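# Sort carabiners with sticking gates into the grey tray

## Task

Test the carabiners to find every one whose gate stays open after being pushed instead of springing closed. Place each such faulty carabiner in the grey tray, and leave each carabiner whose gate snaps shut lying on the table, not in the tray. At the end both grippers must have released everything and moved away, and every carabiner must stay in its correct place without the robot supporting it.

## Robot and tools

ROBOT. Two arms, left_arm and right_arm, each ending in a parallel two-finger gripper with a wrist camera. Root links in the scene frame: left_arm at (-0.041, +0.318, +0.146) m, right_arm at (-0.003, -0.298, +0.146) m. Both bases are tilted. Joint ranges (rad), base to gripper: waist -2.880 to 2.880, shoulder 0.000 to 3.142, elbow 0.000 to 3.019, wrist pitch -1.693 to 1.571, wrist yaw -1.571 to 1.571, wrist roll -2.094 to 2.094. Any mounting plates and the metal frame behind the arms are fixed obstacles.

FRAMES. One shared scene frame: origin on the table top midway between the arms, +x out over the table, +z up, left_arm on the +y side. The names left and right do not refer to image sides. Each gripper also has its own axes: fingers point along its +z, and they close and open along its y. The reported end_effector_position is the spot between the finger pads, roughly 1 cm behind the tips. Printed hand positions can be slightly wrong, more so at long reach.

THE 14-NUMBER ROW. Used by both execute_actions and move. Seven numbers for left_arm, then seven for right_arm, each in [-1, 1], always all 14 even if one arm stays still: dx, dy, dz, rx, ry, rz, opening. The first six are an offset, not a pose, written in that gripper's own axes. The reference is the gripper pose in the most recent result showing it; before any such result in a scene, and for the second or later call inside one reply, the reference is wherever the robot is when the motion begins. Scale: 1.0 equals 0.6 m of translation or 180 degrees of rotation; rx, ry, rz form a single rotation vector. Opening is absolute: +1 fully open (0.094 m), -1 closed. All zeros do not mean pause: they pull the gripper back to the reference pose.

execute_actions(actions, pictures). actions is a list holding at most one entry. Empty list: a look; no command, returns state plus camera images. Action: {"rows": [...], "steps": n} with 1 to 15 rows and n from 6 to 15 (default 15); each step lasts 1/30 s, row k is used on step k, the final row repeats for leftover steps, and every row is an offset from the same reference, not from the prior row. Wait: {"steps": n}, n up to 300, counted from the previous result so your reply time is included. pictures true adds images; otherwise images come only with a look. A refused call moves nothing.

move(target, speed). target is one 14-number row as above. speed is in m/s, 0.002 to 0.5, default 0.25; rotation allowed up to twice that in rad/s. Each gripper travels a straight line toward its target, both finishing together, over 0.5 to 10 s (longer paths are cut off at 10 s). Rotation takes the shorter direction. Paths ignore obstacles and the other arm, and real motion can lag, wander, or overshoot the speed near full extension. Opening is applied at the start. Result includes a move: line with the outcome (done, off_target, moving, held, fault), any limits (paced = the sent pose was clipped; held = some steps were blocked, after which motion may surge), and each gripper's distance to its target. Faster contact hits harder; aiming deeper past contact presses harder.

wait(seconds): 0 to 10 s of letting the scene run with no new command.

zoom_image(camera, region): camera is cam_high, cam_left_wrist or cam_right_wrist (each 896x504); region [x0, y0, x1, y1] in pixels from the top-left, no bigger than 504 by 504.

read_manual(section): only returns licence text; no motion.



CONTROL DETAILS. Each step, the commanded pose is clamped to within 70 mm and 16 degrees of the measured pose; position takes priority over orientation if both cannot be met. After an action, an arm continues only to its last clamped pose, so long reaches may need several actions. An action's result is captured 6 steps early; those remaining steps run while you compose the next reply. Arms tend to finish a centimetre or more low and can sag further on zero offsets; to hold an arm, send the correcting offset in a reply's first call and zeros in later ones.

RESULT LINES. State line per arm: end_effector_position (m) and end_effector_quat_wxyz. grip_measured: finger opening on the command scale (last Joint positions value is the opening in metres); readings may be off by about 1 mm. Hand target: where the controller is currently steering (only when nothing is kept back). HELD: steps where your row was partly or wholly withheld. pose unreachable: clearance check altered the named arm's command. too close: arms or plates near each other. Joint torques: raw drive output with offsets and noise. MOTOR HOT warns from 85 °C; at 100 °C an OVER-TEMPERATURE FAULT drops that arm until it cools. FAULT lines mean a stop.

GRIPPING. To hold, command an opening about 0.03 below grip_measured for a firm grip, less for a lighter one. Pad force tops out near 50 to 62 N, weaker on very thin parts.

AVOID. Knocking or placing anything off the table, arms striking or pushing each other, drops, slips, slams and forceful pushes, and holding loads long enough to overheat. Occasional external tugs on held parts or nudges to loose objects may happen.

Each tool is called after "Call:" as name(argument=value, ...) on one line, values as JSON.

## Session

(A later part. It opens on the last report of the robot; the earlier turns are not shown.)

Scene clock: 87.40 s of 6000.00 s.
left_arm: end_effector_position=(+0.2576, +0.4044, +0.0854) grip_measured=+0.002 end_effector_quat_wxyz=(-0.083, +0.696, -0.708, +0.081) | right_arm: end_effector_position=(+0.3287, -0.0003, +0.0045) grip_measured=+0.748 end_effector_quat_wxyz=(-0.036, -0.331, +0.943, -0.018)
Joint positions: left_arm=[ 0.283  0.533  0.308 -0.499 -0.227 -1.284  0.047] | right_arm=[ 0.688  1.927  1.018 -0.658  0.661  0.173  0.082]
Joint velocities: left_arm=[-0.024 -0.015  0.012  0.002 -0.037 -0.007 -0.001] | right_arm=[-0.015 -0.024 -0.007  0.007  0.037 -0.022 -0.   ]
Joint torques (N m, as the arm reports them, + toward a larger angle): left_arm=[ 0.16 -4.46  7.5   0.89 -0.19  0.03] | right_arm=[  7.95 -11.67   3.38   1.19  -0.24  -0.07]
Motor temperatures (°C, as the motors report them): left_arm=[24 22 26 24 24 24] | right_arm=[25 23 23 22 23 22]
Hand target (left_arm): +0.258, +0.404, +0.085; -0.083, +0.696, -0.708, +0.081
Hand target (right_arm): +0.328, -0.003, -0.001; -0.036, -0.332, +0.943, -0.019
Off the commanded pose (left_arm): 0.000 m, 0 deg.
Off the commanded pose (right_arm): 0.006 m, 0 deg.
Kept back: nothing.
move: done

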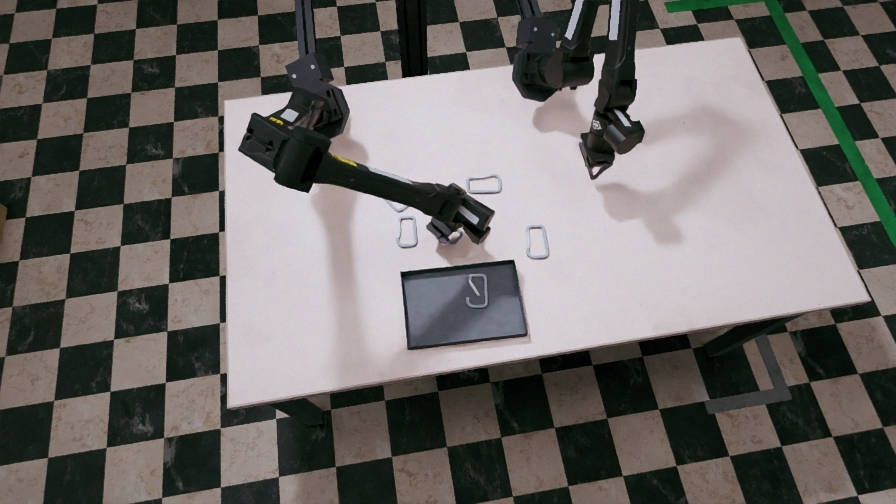

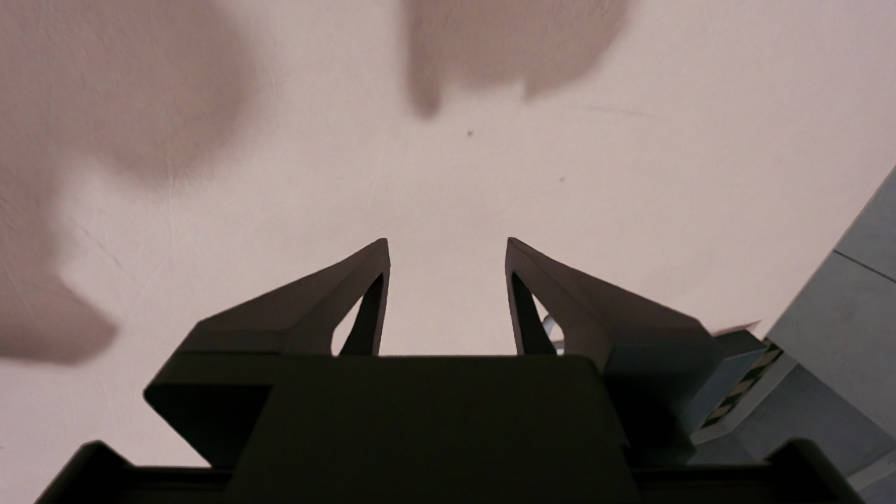

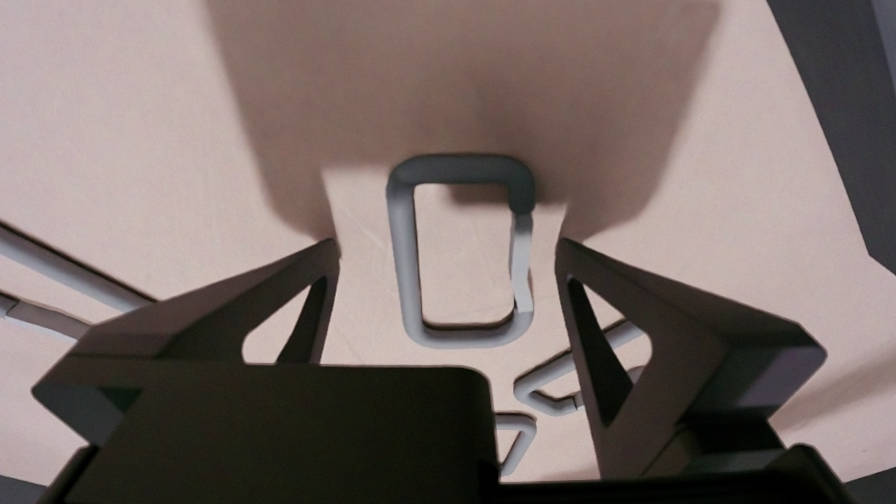

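Call:
move(target=[0,0,0,0,0,0,0, 0,0,0,0,0,0,-0.2])

Call:
move(target=[0,0,0,0,0,0,0, 0,0,0,0,0,0,0.75])

Scene clock: 88.33 s of 6000.00 s.
left_arm: end_effector_position=(+0.2576, +0.4044, +0.0854) grip_measured=+0.002 end_effector_quat_wxyz=(-0.083, +0.696, -0.708, +0.081) | right_arm: end_effector_position=(+0.3287, -0.0003, +0.0045) grip_measured=-0.187 end_effector_quat_wxyz=(-0.036, -0.331, +0.943, -0.018)
Joint positions: left_arm=[ 0.283  0.533  0.308 -0.499 -0.227 -1.284  0.047] | right_arm=[ 0.688  1.927  1.018 -0.658  0.66   0.173  0.038]
Joint velocities: left_arm=[-0.005 -0.005  0.007 -0.002 -0.022 -0.022 -0.001] | right_arm=[-0.015 -0.005  0.022  0.002  0.022  0.081  0.002]
Joint torques (N m, as the arm reports them, + toward a larger angle): left_arm=[ 0.12 -4.48  7.52  0.9  -0.19  0.03] | right_arm=[  8.96 -12.14   3.85   0.33  -0.21   0.02]
Motor temperatures (°C, as the motors report them): left_arm=[24 22 26 24 24 24] | right_arm=[25 23 23 22 23 22]
Hand target (left_arm): +0.258, +0.404, +0.085; -0.083, +0.696, -0.708, +0.081
Hand target (right_arm): +0.329, -0.000, +0.004; -0.036, -0.331, +0.943, -0.018
Off the commanded pose (left_arm): 0.000 m, 0 deg.
Off the commanded pose (right_arm): 0.000 m, 0 deg.
Kept back: nothing.
move: done

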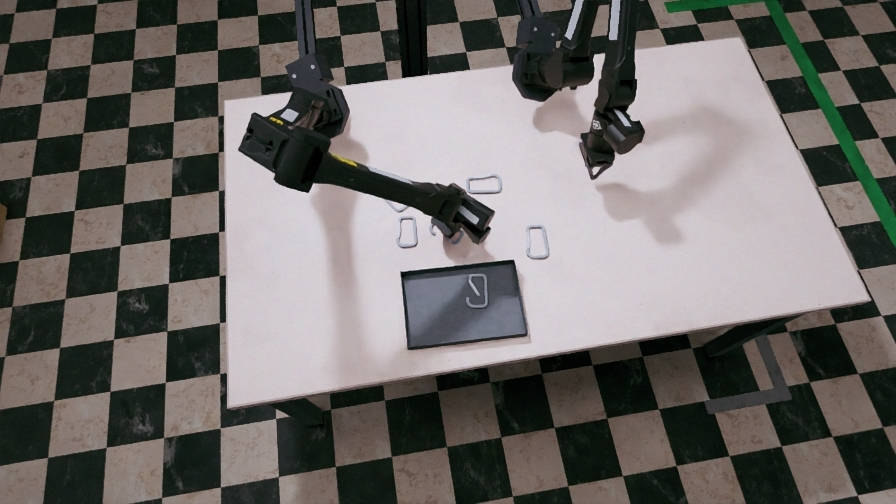

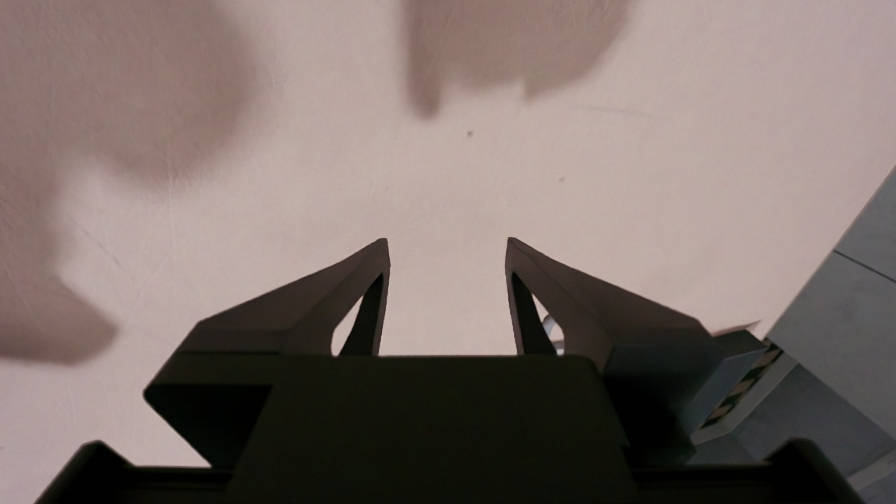

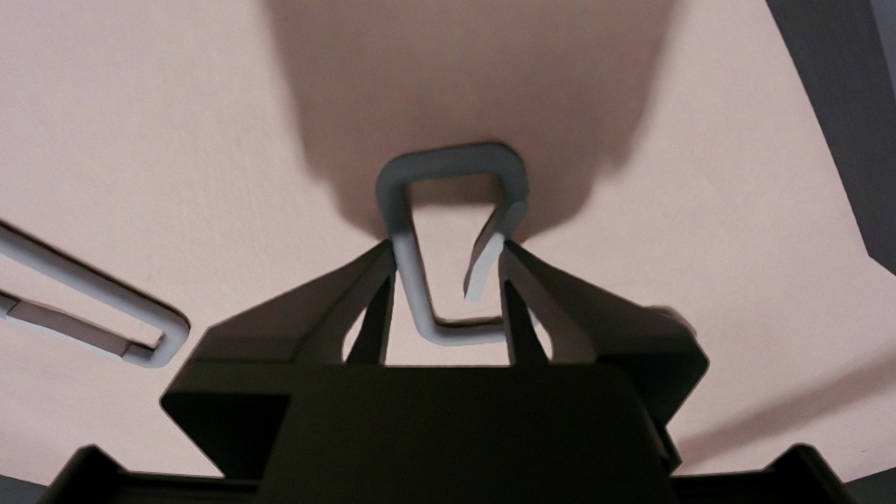

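Scene clock: 88.83 s of 6000.00 s.
left_arm: end_effector_position=(+0.2576, +0.4044, +0.0854) grip_measured=+0.002 end_effector_quat_wxyz=(-0.083, +0.696, -0.708, +0.081) | right_arm: end_effector_position=(+0.3287, -0.0003, +0.0045) grip_measured=+0.747 end_effector_quat_wxyz=(-0.036, -0.331, +0.943, -0.018)
Joint positions: left_arm=[ 0.283  0.533  0.308 -0.499 -0.227 -1.284  0.047] | right_arm=[ 0.688  1.927  1.018 -0.658  0.66   0.173  0.082]
Joint velocities: left_arm=[-0.005 -0.015 -0.002 -0.017 -0.022 -0.051  0.001] | right_arm=[-0.005  0.005  0.012  0.002 -0.037  0.037 -0.   ]
Joint torques (N m, as the arm reports them, + toward a larger angle): left_arm=[ 0.07 -4.46  7.49  0.9  -0.18  0.03] | right_arm=[  9.06 -12.34   3.86   0.36  -0.23   0.02]
Motor temperatures (°C, as the motors report them): left_arm=[24 22 26 24 24 24] | right_arm=[25 23 23 22 23 22]
Hand target (left_arm): +0.258, +0.404, +0.085; -0.083, +0.696, -0.708, +0.081
Hand target (right_arm): +0.329, -0.000, +0.004; -0.036, -0.331, +0.943, -0.018
Off the commanded pose (left_arm): 0.000 m, 0 deg.
Off the commanded pose (right_arm): 0.000 m, 0 deg.
Kept back: nothing.
move: done

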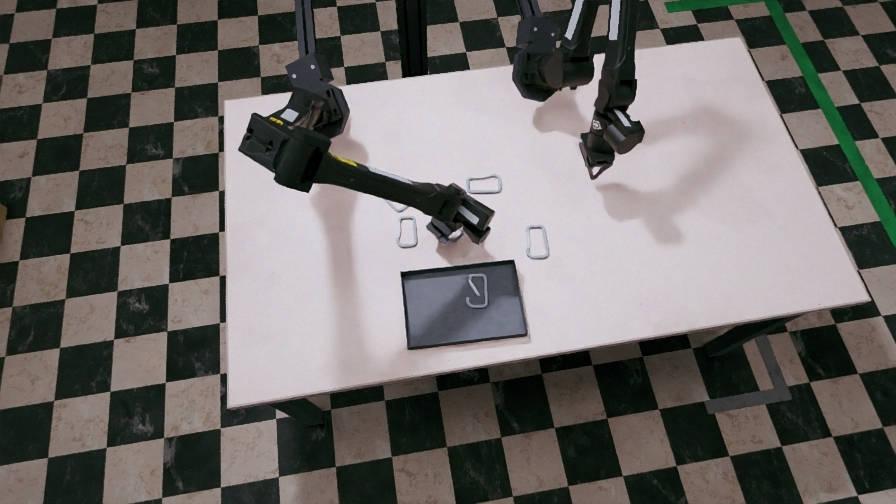

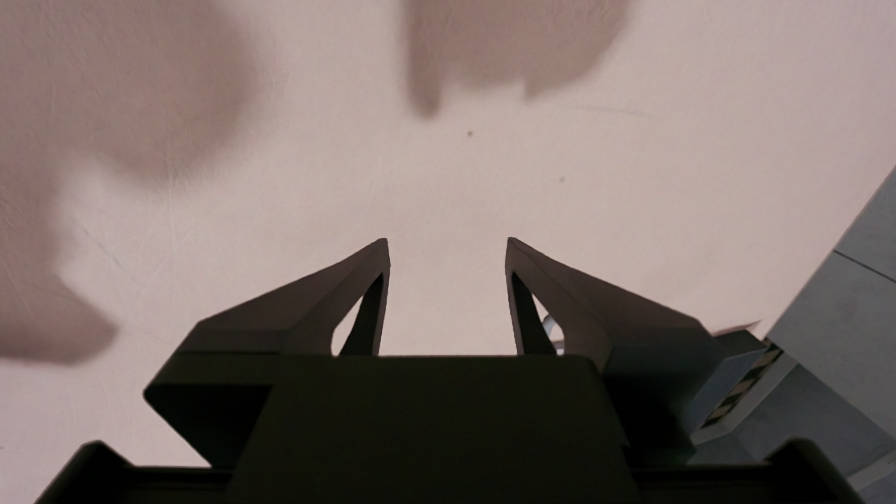

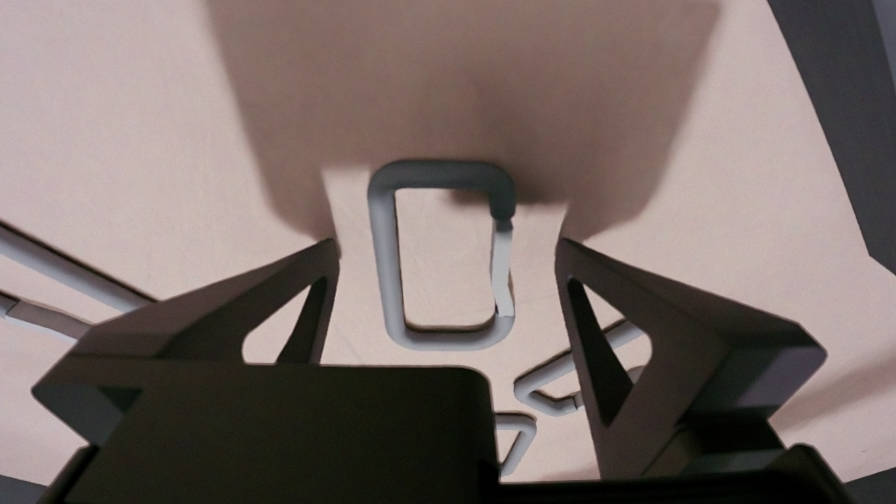

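Call:
move(target=[0,0,0,0,0,0,0, 0,0,-0.08,0,0,0,0.75], speed=0.2)

Call:
move(target=[0,0,0,0,0,0,0, 0.295,-0.045,0.01,-0.003,-0.03,0.012,0.75], speed=0.3)

Scene clock: 90.03 s of 6000.00 s.
left_arm: end_effector_position=(+0.2576, +0.4044, +0.0854) grip_measured=+0.002 end_effector_quat_wxyz=(-0.083, +0.696, -0.708, +0.081) | right_arm: end_effector_position=(+0.3205, -0.0067, +0.0390) grip_measured=+0.747 end_effector_quat_wxyz=(-0.047, -0.340, +0.939, -0.026)
Joint positions: left_arm=[ 0.283  0.533  0.308 -0.499 -0.227 -1.284  0.047] | right_arm=[ 0.739  1.869  1.018 -0.789  0.66   0.238  0.082]
Joint velocities: left_arm=[ 0.015 -0.015 -0.012 -0.012  0.007 -0.081  0.   ] | right_arm=[-0.005 -0.024  0.017 -0.012 -0.007 -0.007  0.   ]
Joint torques (N m, as the arm reports them, + toward a larger angle): left_arm=[ 0.11 -4.44  7.51  0.89 -0.19  0.03] | right_arm=[  9.59 -13.06   5.76  -0.28  -0.26   0.15]
Motor temperatures (°C, as the motors report them): left_arm=[24 22 26 24 24 24] | right_arm=[25 23 23 22 23 22]
Hand target (left_arm): +0.258, +0.404, +0.085; -0.083, +0.696, -0.708, +0.081
Hand target (right_arm): +0.331, +0.002, +0.052; -0.036, -0.331, +0.943, -0.019
Off the commanded pose (left_arm): 0.000 m, 0 deg.
Off the commanded pose (right_arm): 0.019 m, 2 deg.
Kept back: nothing.
move: off_target (right_arm)

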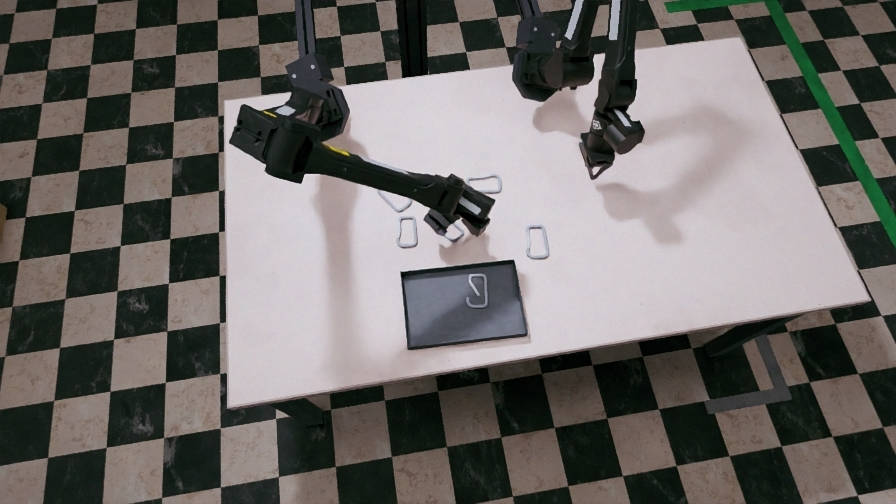

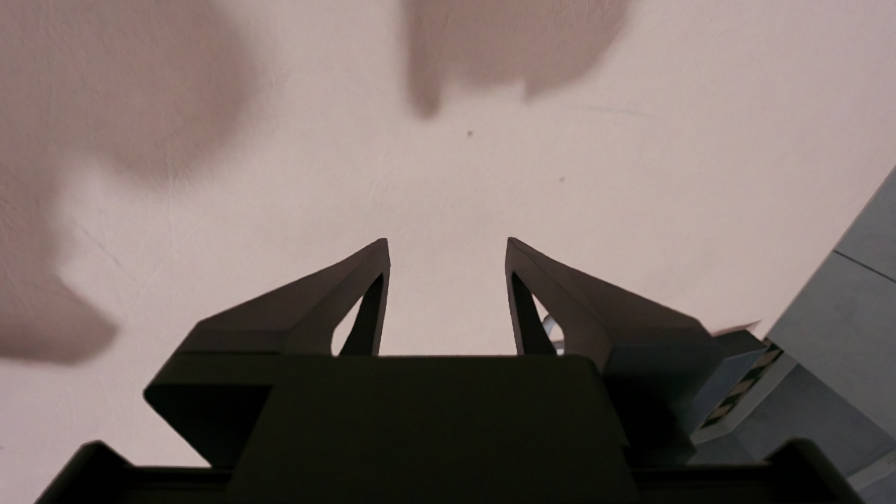

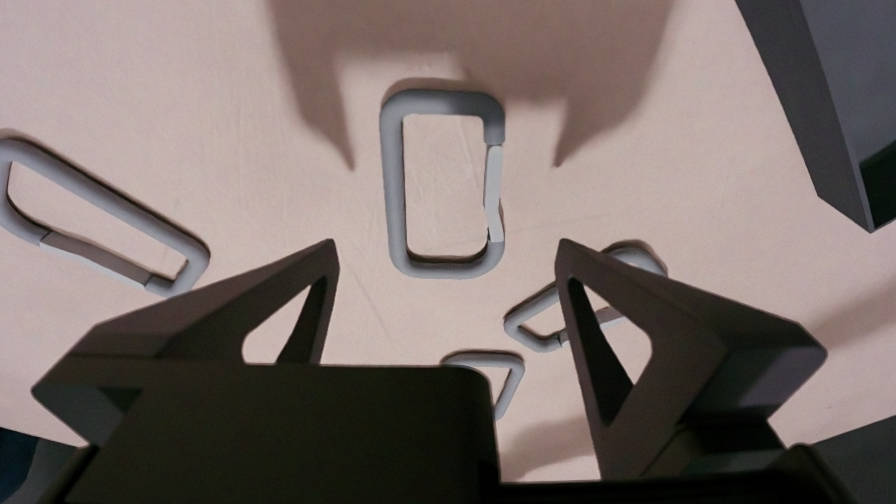

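Scene clock: 91.13 s of 6000.00 s.
left_arm: end_effector_position=(+0.2576, +0.4044, +0.0854) grip_measured=+0.002 end_effector_quat_wxyz=(-0.083, +0.696, -0.708, +0.081) | right_arm: end_effector_position=(+0.1950, -0.1476, +0.0477) grip_measured=+0.747 end_effector_quat_wxyz=(-0.020, -0.333, +0.943, -0.015)
Joint positions: left_arm=[ 0.283  0.533  0.308 -0.499 -0.227 -1.284  0.047] | right_arm=[ 0.77   1.502  0.433 -0.522  0.671  0.247  0.082]
Joint velocities: left_arm=[-0.015 -0.015 -0.007 -0.012 -0.007 -0.022  0.001] | right_arm=[ 0.005 -0.005 -0.002 -0.007  0.037 -0.007 -0.001]
Joint torques (N m, as the arm reports them, + toward a larger angle): left_arm=[ 0.11 -4.49  7.51  0.88 -0.19  0.02] | right_arm=[ 5.44 -5.66  3.65  1.19 -0.08  0.14]
Motor temperatures (°C, as the motors report them): left_arm=[24 22 26 24 24 24] | right_arm=[25 23 23 22 23 22]
Hand target (left_arm): +0.258, +0.404, +0.085; -0.083, +0.696, -0.708, +0.081
Hand target (right_arm): +0.200, -0.140, +0.052; -0.004, -0.323, +0.946, -0.007
Off the commanded pose (left_arm): 0.000 m, 0 deg.
Off the commanded pose (right_arm): 0.011 m, 2 deg.
Kept back: nothing.
move: off_target (right_arm)

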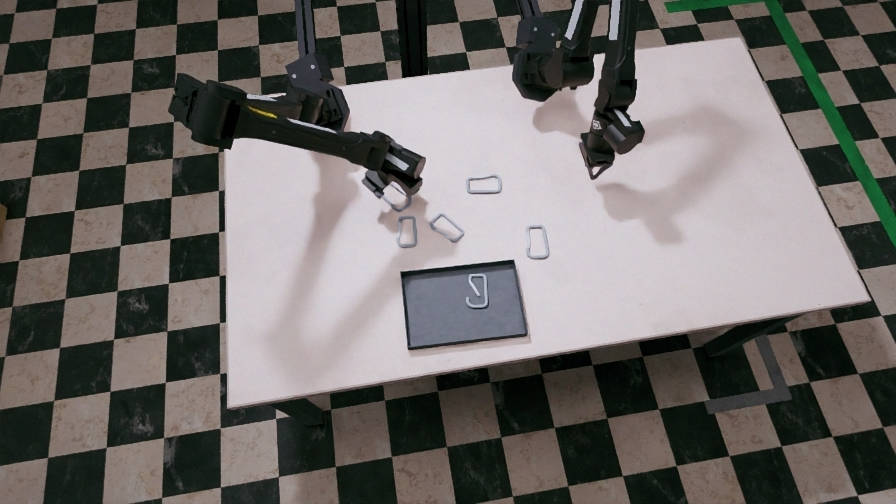

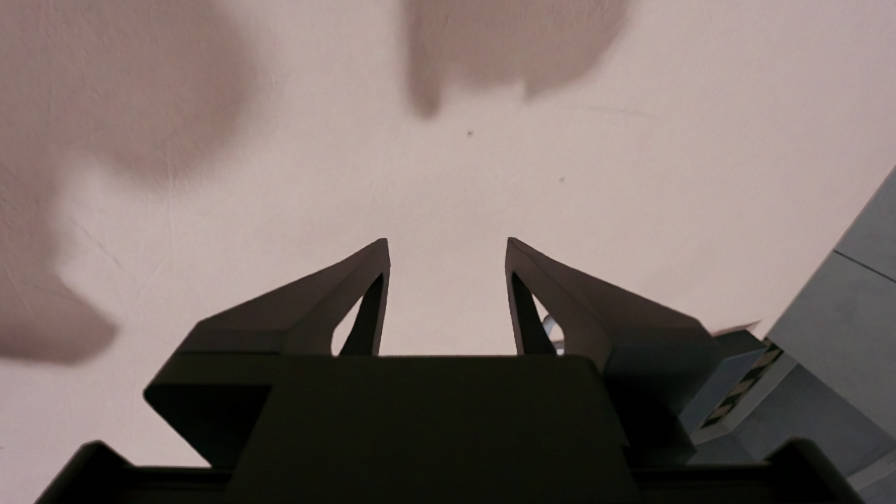

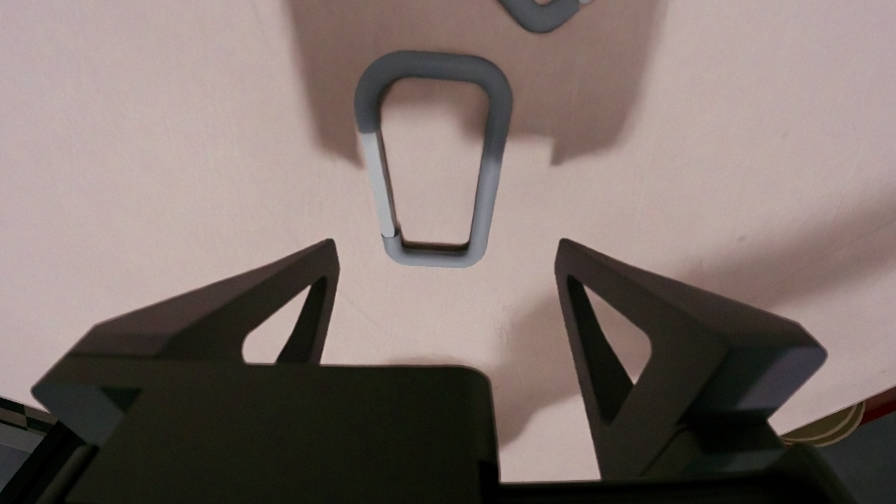

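Call:
move(target=[0,0,0,0,0,0,0, -0.008,0.015,0.079,0,0,0,0.75], speed=0.1)

Scene clock: 92.47 s of 6000.00 s.
left_arm: end_effector_position=(+0.2576, +0.4044, +0.0854) grip_measured=+0.002 end_effector_quat_wxyz=(-0.083, +0.696, -0.708, +0.081) | right_arm: end_effector_position=(+0.1933, -0.1377, +0.0048) grip_measured=+0.748 end_effector_quat_wxyz=(-0.020, -0.333, +0.943, -0.015)
Joint positions: left_arm=[ 0.283  0.533  0.308 -0.499 -0.227 -1.284  0.047] | right_arm=[ 0.69   1.669  0.433 -0.293  0.67   0.146  0.082]
Joint velocities: left_arm=[-0.005  0.005 -0.007  0.017  0.051  0.022  0.   ] | right_arm=[ 0.005 -0.005 -0.007  0.012 -0.022 -0.037  0.001]
Joint torques (N m, as the arm reports them, + toward a larger angle): left_arm=[ 0.11 -4.5   7.51  0.89 -0.19  0.02] | right_arm=[ 4.38 -5.7   1.66  1.4  -0.32 -0.05]
Motor temperatures (°C, as the motors report them): left_arm=[24 22 26 24 24 24] | right_arm=[25 23 23 22 23 22]
Hand target (left_arm): +0.258, +0.404, +0.085; -0.083, +0.696, -0.708, +0.081
Hand target (right_arm): +0.192, -0.139, +0.001; -0.020, -0.333, +0.943, -0.014
Off the commanded pose (left_arm): 0.000 m, 0 deg.
Off the commanded pose (right_arm): 0.005 m, 0 deg.
Kept back: nothing.
move: done

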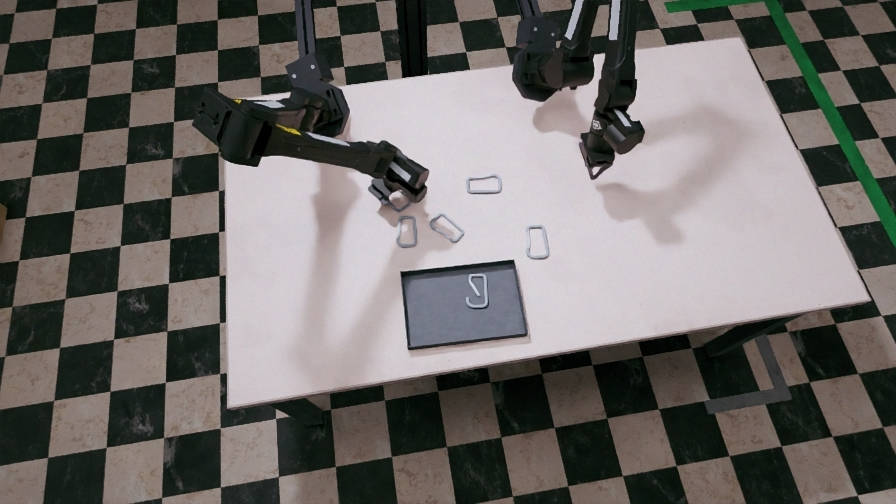

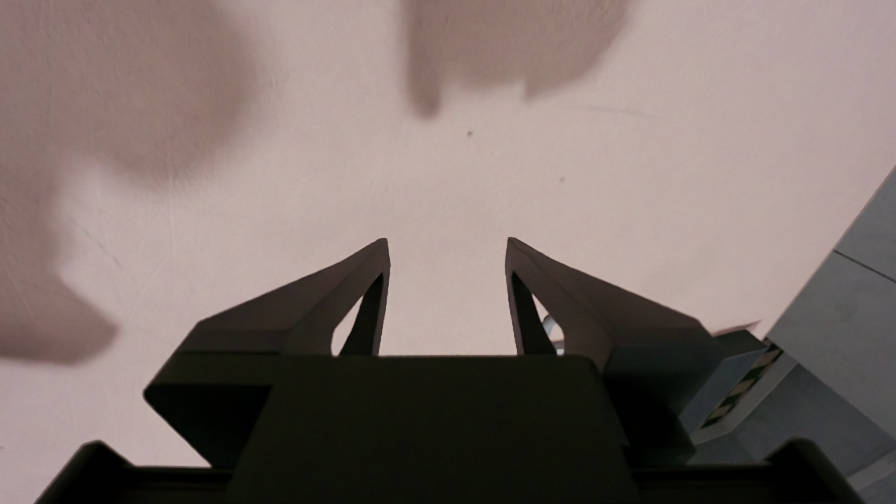

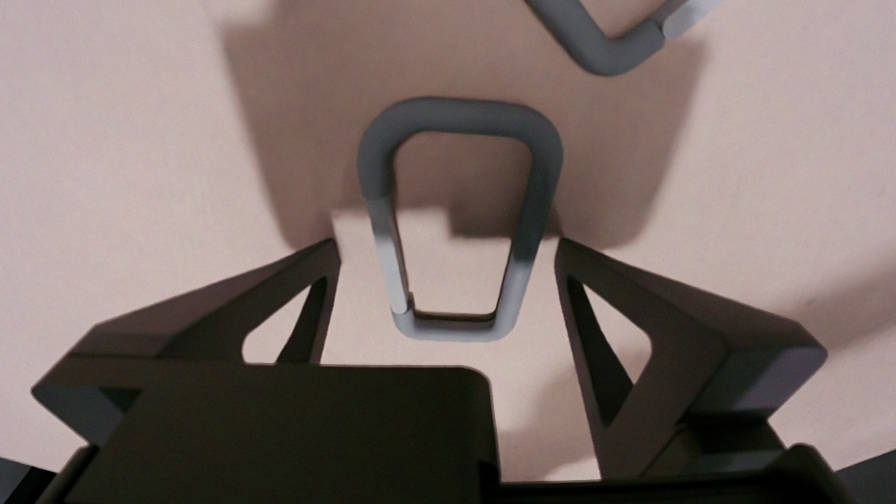

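Call:
move(target=[0,0,0,0,0,0,0, 0,0,0,0,0,0,-0.2])

Call:
move(target=[0,0,0,0,0,0,0, 0,0,0,0,0,0,0.75])

Scene clock: 93.40 s of 6000.00 s.
left_arm: end_effector_position=(+0.2576, +0.4044, +0.0854) grip_measured=+0.002 end_effector_quat_wxyz=(-0.083, +0.696, -0.708, +0.081) | right_arm: end_effector_position=(+0.1931, -0.1376, +0.0048) grip_measured=-0.190 end_effector_quat_wxyz=(-0.021, -0.334, +0.942, -0.015)
Joint positions: left_arm=[ 0.283  0.533  0.308 -0.499 -0.227 -1.284  0.047] | right_arm=[ 0.69   1.669  0.433 -0.293  0.669  0.144  0.038]
Joint velocities: left_arm=[ 0.015  0.005 -0.012 -0.012 -0.022 -0.037 -0.001] | right_arm=[ 0.005  0.005 -0.017 -0.007  0.007 -0.066  0.   ]
Joint torques (N m, as the arm reports them, + toward a larger angle): left_arm=[ 0.17 -4.43  7.51  0.89 -0.19  0.02] | right_arm=[ 4.8  -6.55  2.19  0.39 -0.18  0.03]
Motor temperatures (°C, as the motors report them): left_arm=[24 22 26 24 24 24] | right_arm=[25 23 23 22 23 22]
Hand target (left_arm): +0.258, +0.404, +0.085; -0.083, +0.696, -0.708, +0.081
Hand target (right_arm): +0.193, -0.138, +0.005; -0.020, -0.333, +0.942, -0.015
Off the commanded pose (left_arm): 0.000 m, 0 deg.
Off the commanded pose (right_arm): 0.000 m, 0 deg.
Kept back: nothing.
move: done

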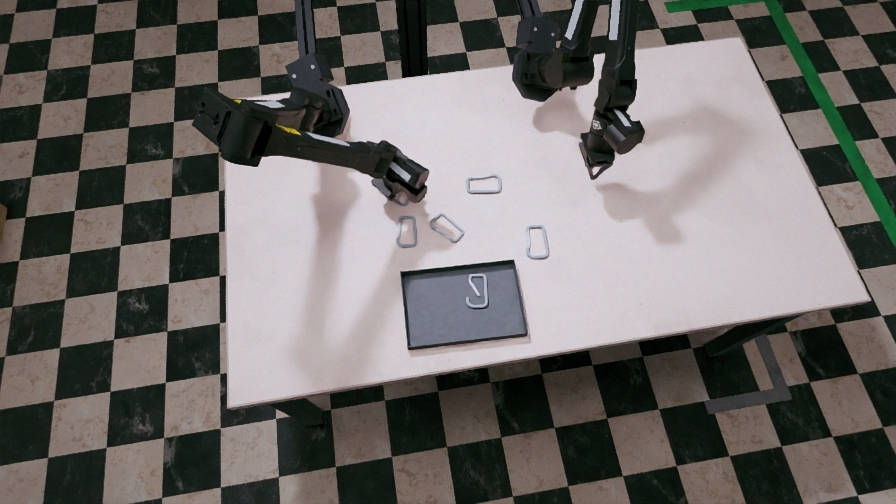

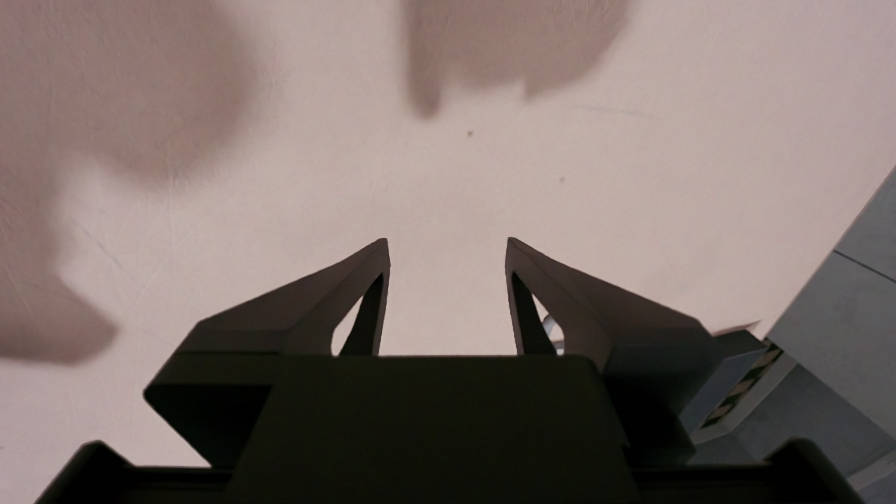

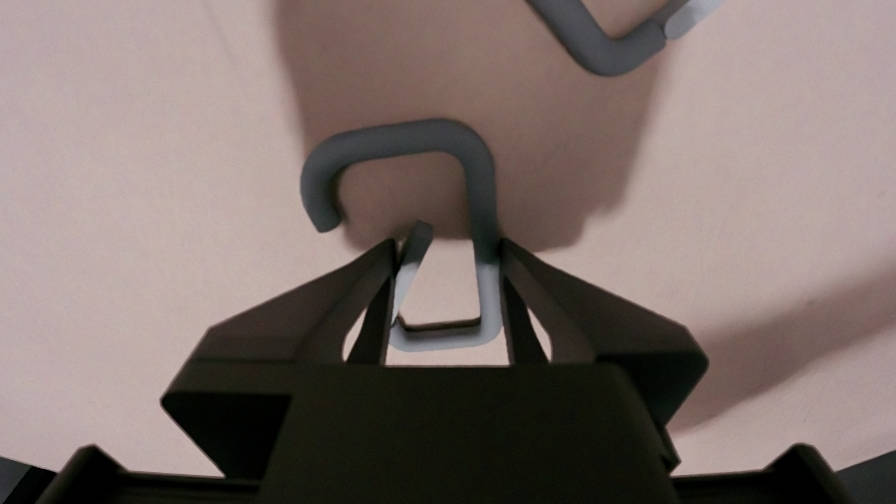

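Scene clock: 93.90 s of 6000.00 s.
left_arm: end_effector_position=(+0.2576, +0.4044, +0.0854) grip_measured=+0.002 end_effector_quat_wxyz=(-0.083, +0.696, -0.708, +0.081) | right_arm: end_effector_position=(+0.1931, -0.1376, +0.0048) grip_measured=+0.747 end_effector_quat_wxyz=(-0.021, -0.334, +0.942, -0.015)
Joint positions: left_arm=[ 0.283  0.533  0.308 -0.499 -0.227 -1.284  0.047] | right_arm=[ 0.69   1.669  0.433 -0.293  0.669  0.144  0.082]
Joint velocities: left_arm=[ 0.005  0.015 -0.012 -0.002 -0.081  0.022  0.001] | right_arm=[ 0.015 -0.015 -0.002  0.002 -0.125 -0.051  0.001]
Joint torques (N m, as the arm reports them, + toward a larger angle): left_arm=[ 0.09 -4.44  7.51  0.89 -0.19  0.02] | right_arm=[ 4.96 -6.74  2.14  0.39 -0.24  0.03]
Motor temperatures (°C, as the motors report them): left_arm=[24 22 26 24 24 24] | right_arm=[25 23 23 22 23 22]
Hand target (left_arm): +0.258, +0.404, +0.085; -0.083, +0.696, -0.708, +0.081
Hand target (right_arm): +0.193, -0.138, +0.005; -0.021, -0.334, +0.942, -0.015
Off the commanded pose (left_arm): 0.000 m, 0 deg.
Off the commanded pose (right_arm): 0.000 m, 0 deg.
Kept back: nothing.
move: done

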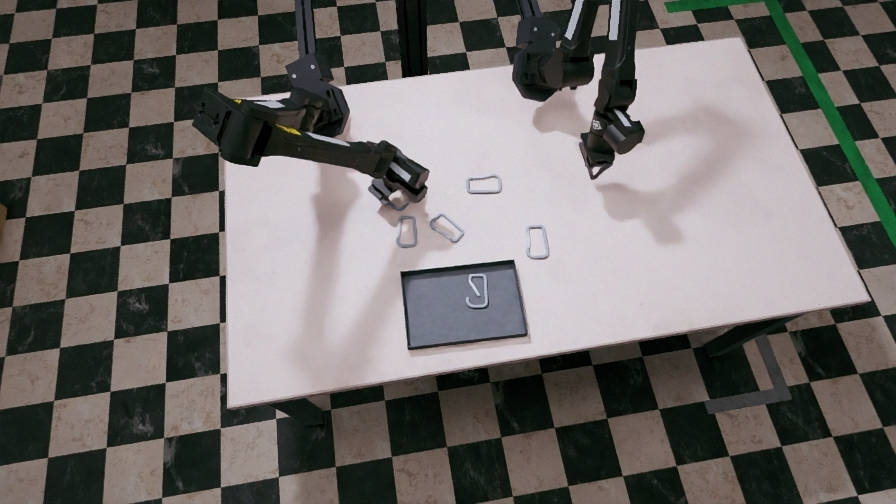

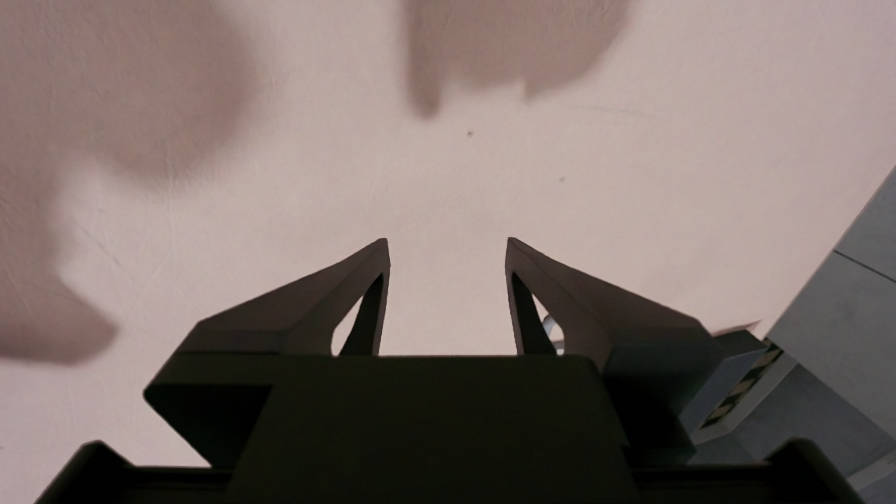

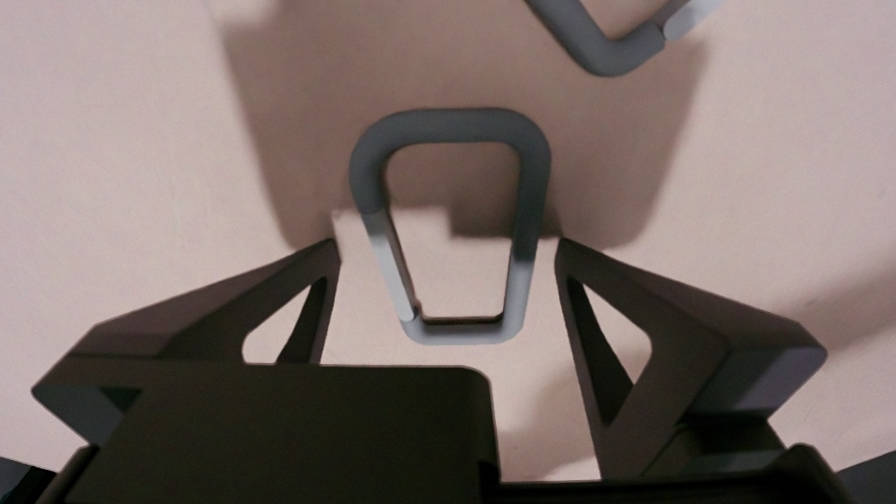

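Call:
move(target=[0,0,0,0,0,0,0, 0,0,-0.08,0,0,0,0.75], speed=0.2)

Call:
move(target=[0,0,0,0,0,0,0, -0.30,0.327,-0.045,0,-0.015,-0.256,0.75], speed=0.3)

Scene clock: 95.03 s of 6000.00 s.
left_arm: end_effector_position=(+0.2576, +0.4044, +0.0854) grip_measured=+0.002 end_effector_quat_wxyz=(-0.083, +0.696, -0.708, +0.081) | right_arm: end_effector_position=(+0.1839, -0.1473, +0.0449) grip_measured=+0.747 end_effector_quat_wxyz=(-0.030, -0.344, +0.938, -0.021)
Joint positions: left_arm=[ 0.283  0.533  0.308 -0.499 -0.227 -1.284  0.047] | right_arm=[ 0.791  1.539  0.433 -0.535  0.669  0.272  0.082]
Joint velocities: left_arm=[-0.005 -0.005  0.002 -0.017 -0.051  0.051  0.   ] | right_arm=[-0.005  0.005  0.002 -0.017 -0.022 -0.022  0.001]
Joint torques (N m, as the arm reports them, + toward a larger angle): left_arm=[ 0.09 -4.49  7.5   0.88 -0.19  0.03] | right_arm=[ 5.23 -5.99  5.13 -0.32 -0.15  0.12]
Motor temperatures (°C, as the motors report them): left_arm=[24 22 26 24 24 24] | right_arm=[25 23 23 22 23 22]
Hand target (left_arm): +0.258, +0.404, +0.085; -0.083, +0.696, -0.708, +0.081
Hand target (right_arm): +0.195, -0.136, +0.052; -0.020, -0.334, +0.942, -0.015
Off the commanded pose (left_arm): 0.000 m, 0 deg.
Off the commanded pose (right_arm): 0.018 m, 2 deg.
Kept back: nothing.
move: off_target (right_arm)

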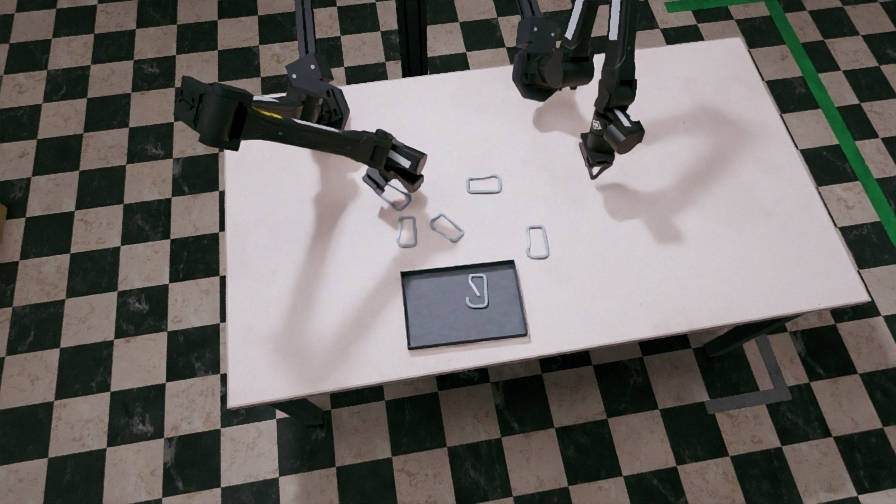

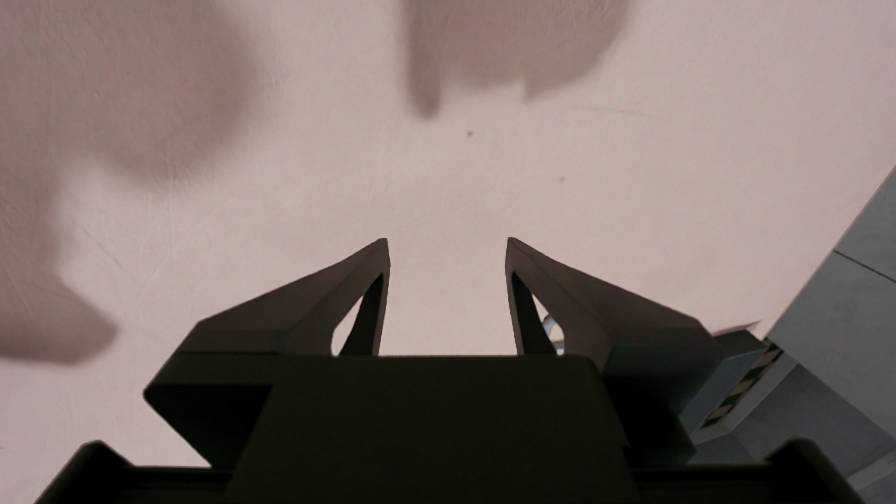

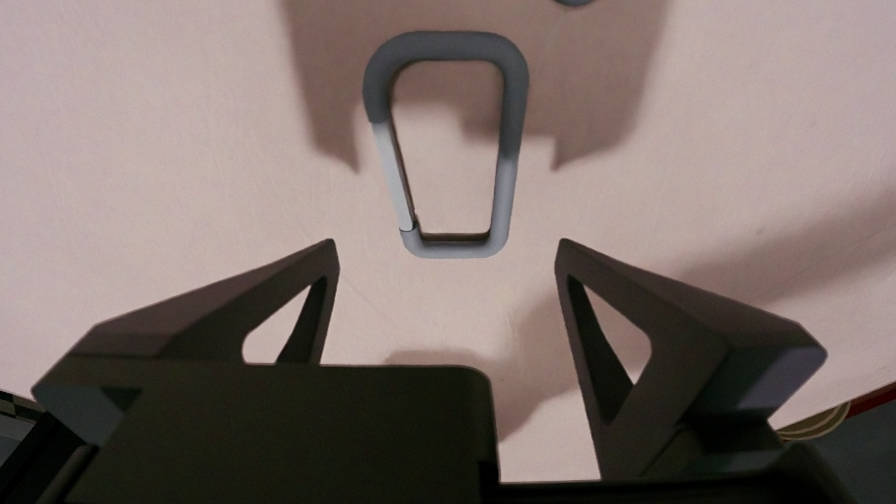

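Scene clock: 96.93 s of 6000.00 s.
left_arm: end_effector_position=(+0.2576, +0.4044, +0.0854) grip_measured=+0.002 end_effector_quat_wxyz=(-0.083, +0.696, -0.708, +0.081) | right_arm: end_effector_position=(+0.1996, +0.1037, +0.0446) grip_measured=+0.748 end_effector_quat_wxyz=(-0.023, -0.675, +0.738, -0.008)
Joint positions: left_arm=[ 0.283  0.533  0.308 -0.499 -0.227 -1.284  0.047] | right_arm=[ 1.033  2.139  1.109 -0.764  0.644 -0.225  0.082]
Joint velocities: left_arm=[-0.005 -0.024  0.007 -0.002 -0.051 -0.081  0.001] | right_arm=[-0.015 -0.005 -0.012 -0.002  0.081  0.037 -0.   ]
Joint torques (N m, as the arm reports them, + toward a larger angle): left_arm=[ 0.07 -4.47  7.5   0.89 -0.19  0.02] | right_arm=[ 10.81 -12.23   6.71  -0.17  -0.39  -0.07]
Motor temperatures (°C, as the motors report them): left_arm=[24 22 26 24 24 24] | right_arm=[25 23 23 22 23 22]
Hand target (left_arm): +0.258, +0.404, +0.085; -0.083, +0.696, -0.708, +0.081
Hand target (right_arm): +0.201, +0.119, +0.055; -0.013, -0.683, +0.730, -0.003
Off the commanded pose (left_arm): 0.000 m, 0 deg.
Off the commanded pose (right_arm): 0.020 m, 2 deg.
Kept back: nothing.
move: off_target (right_arm)

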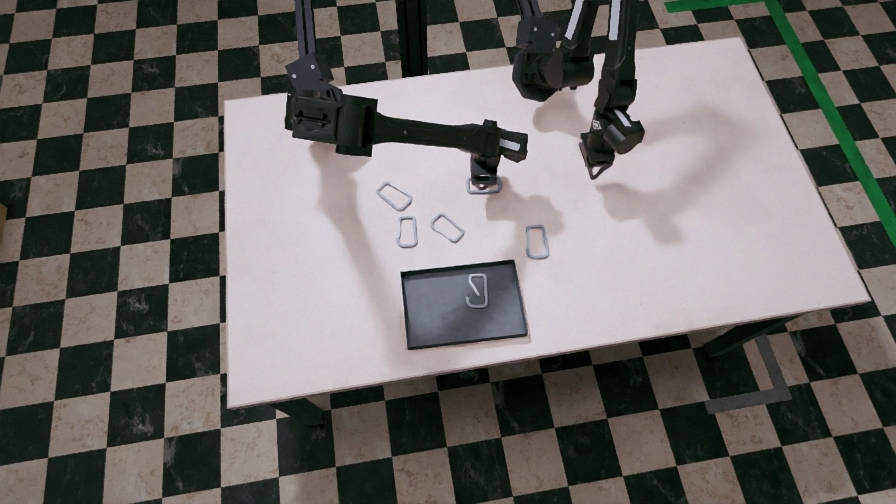

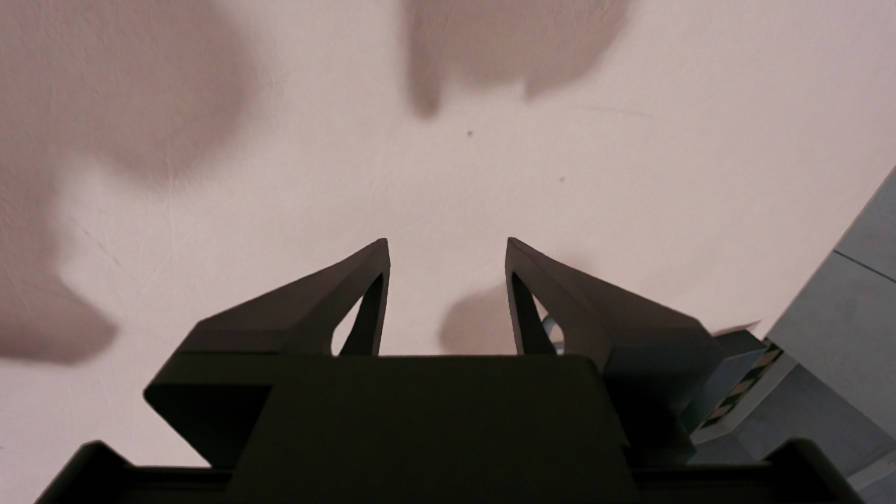

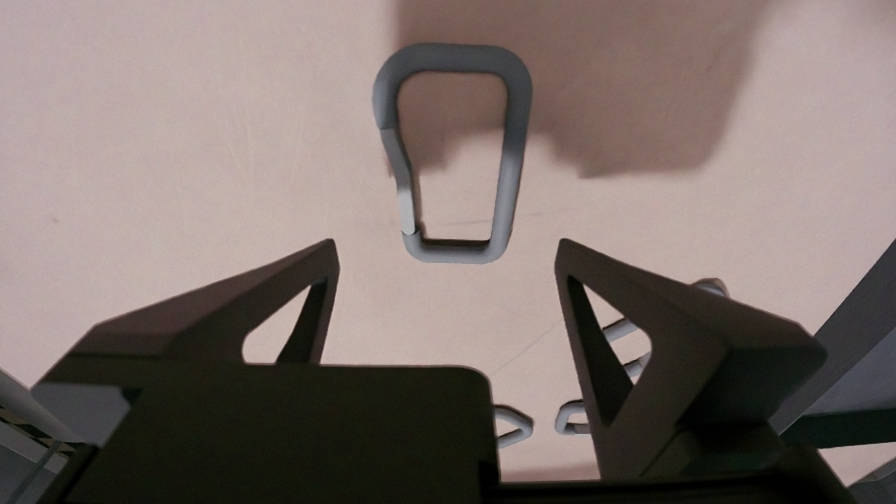

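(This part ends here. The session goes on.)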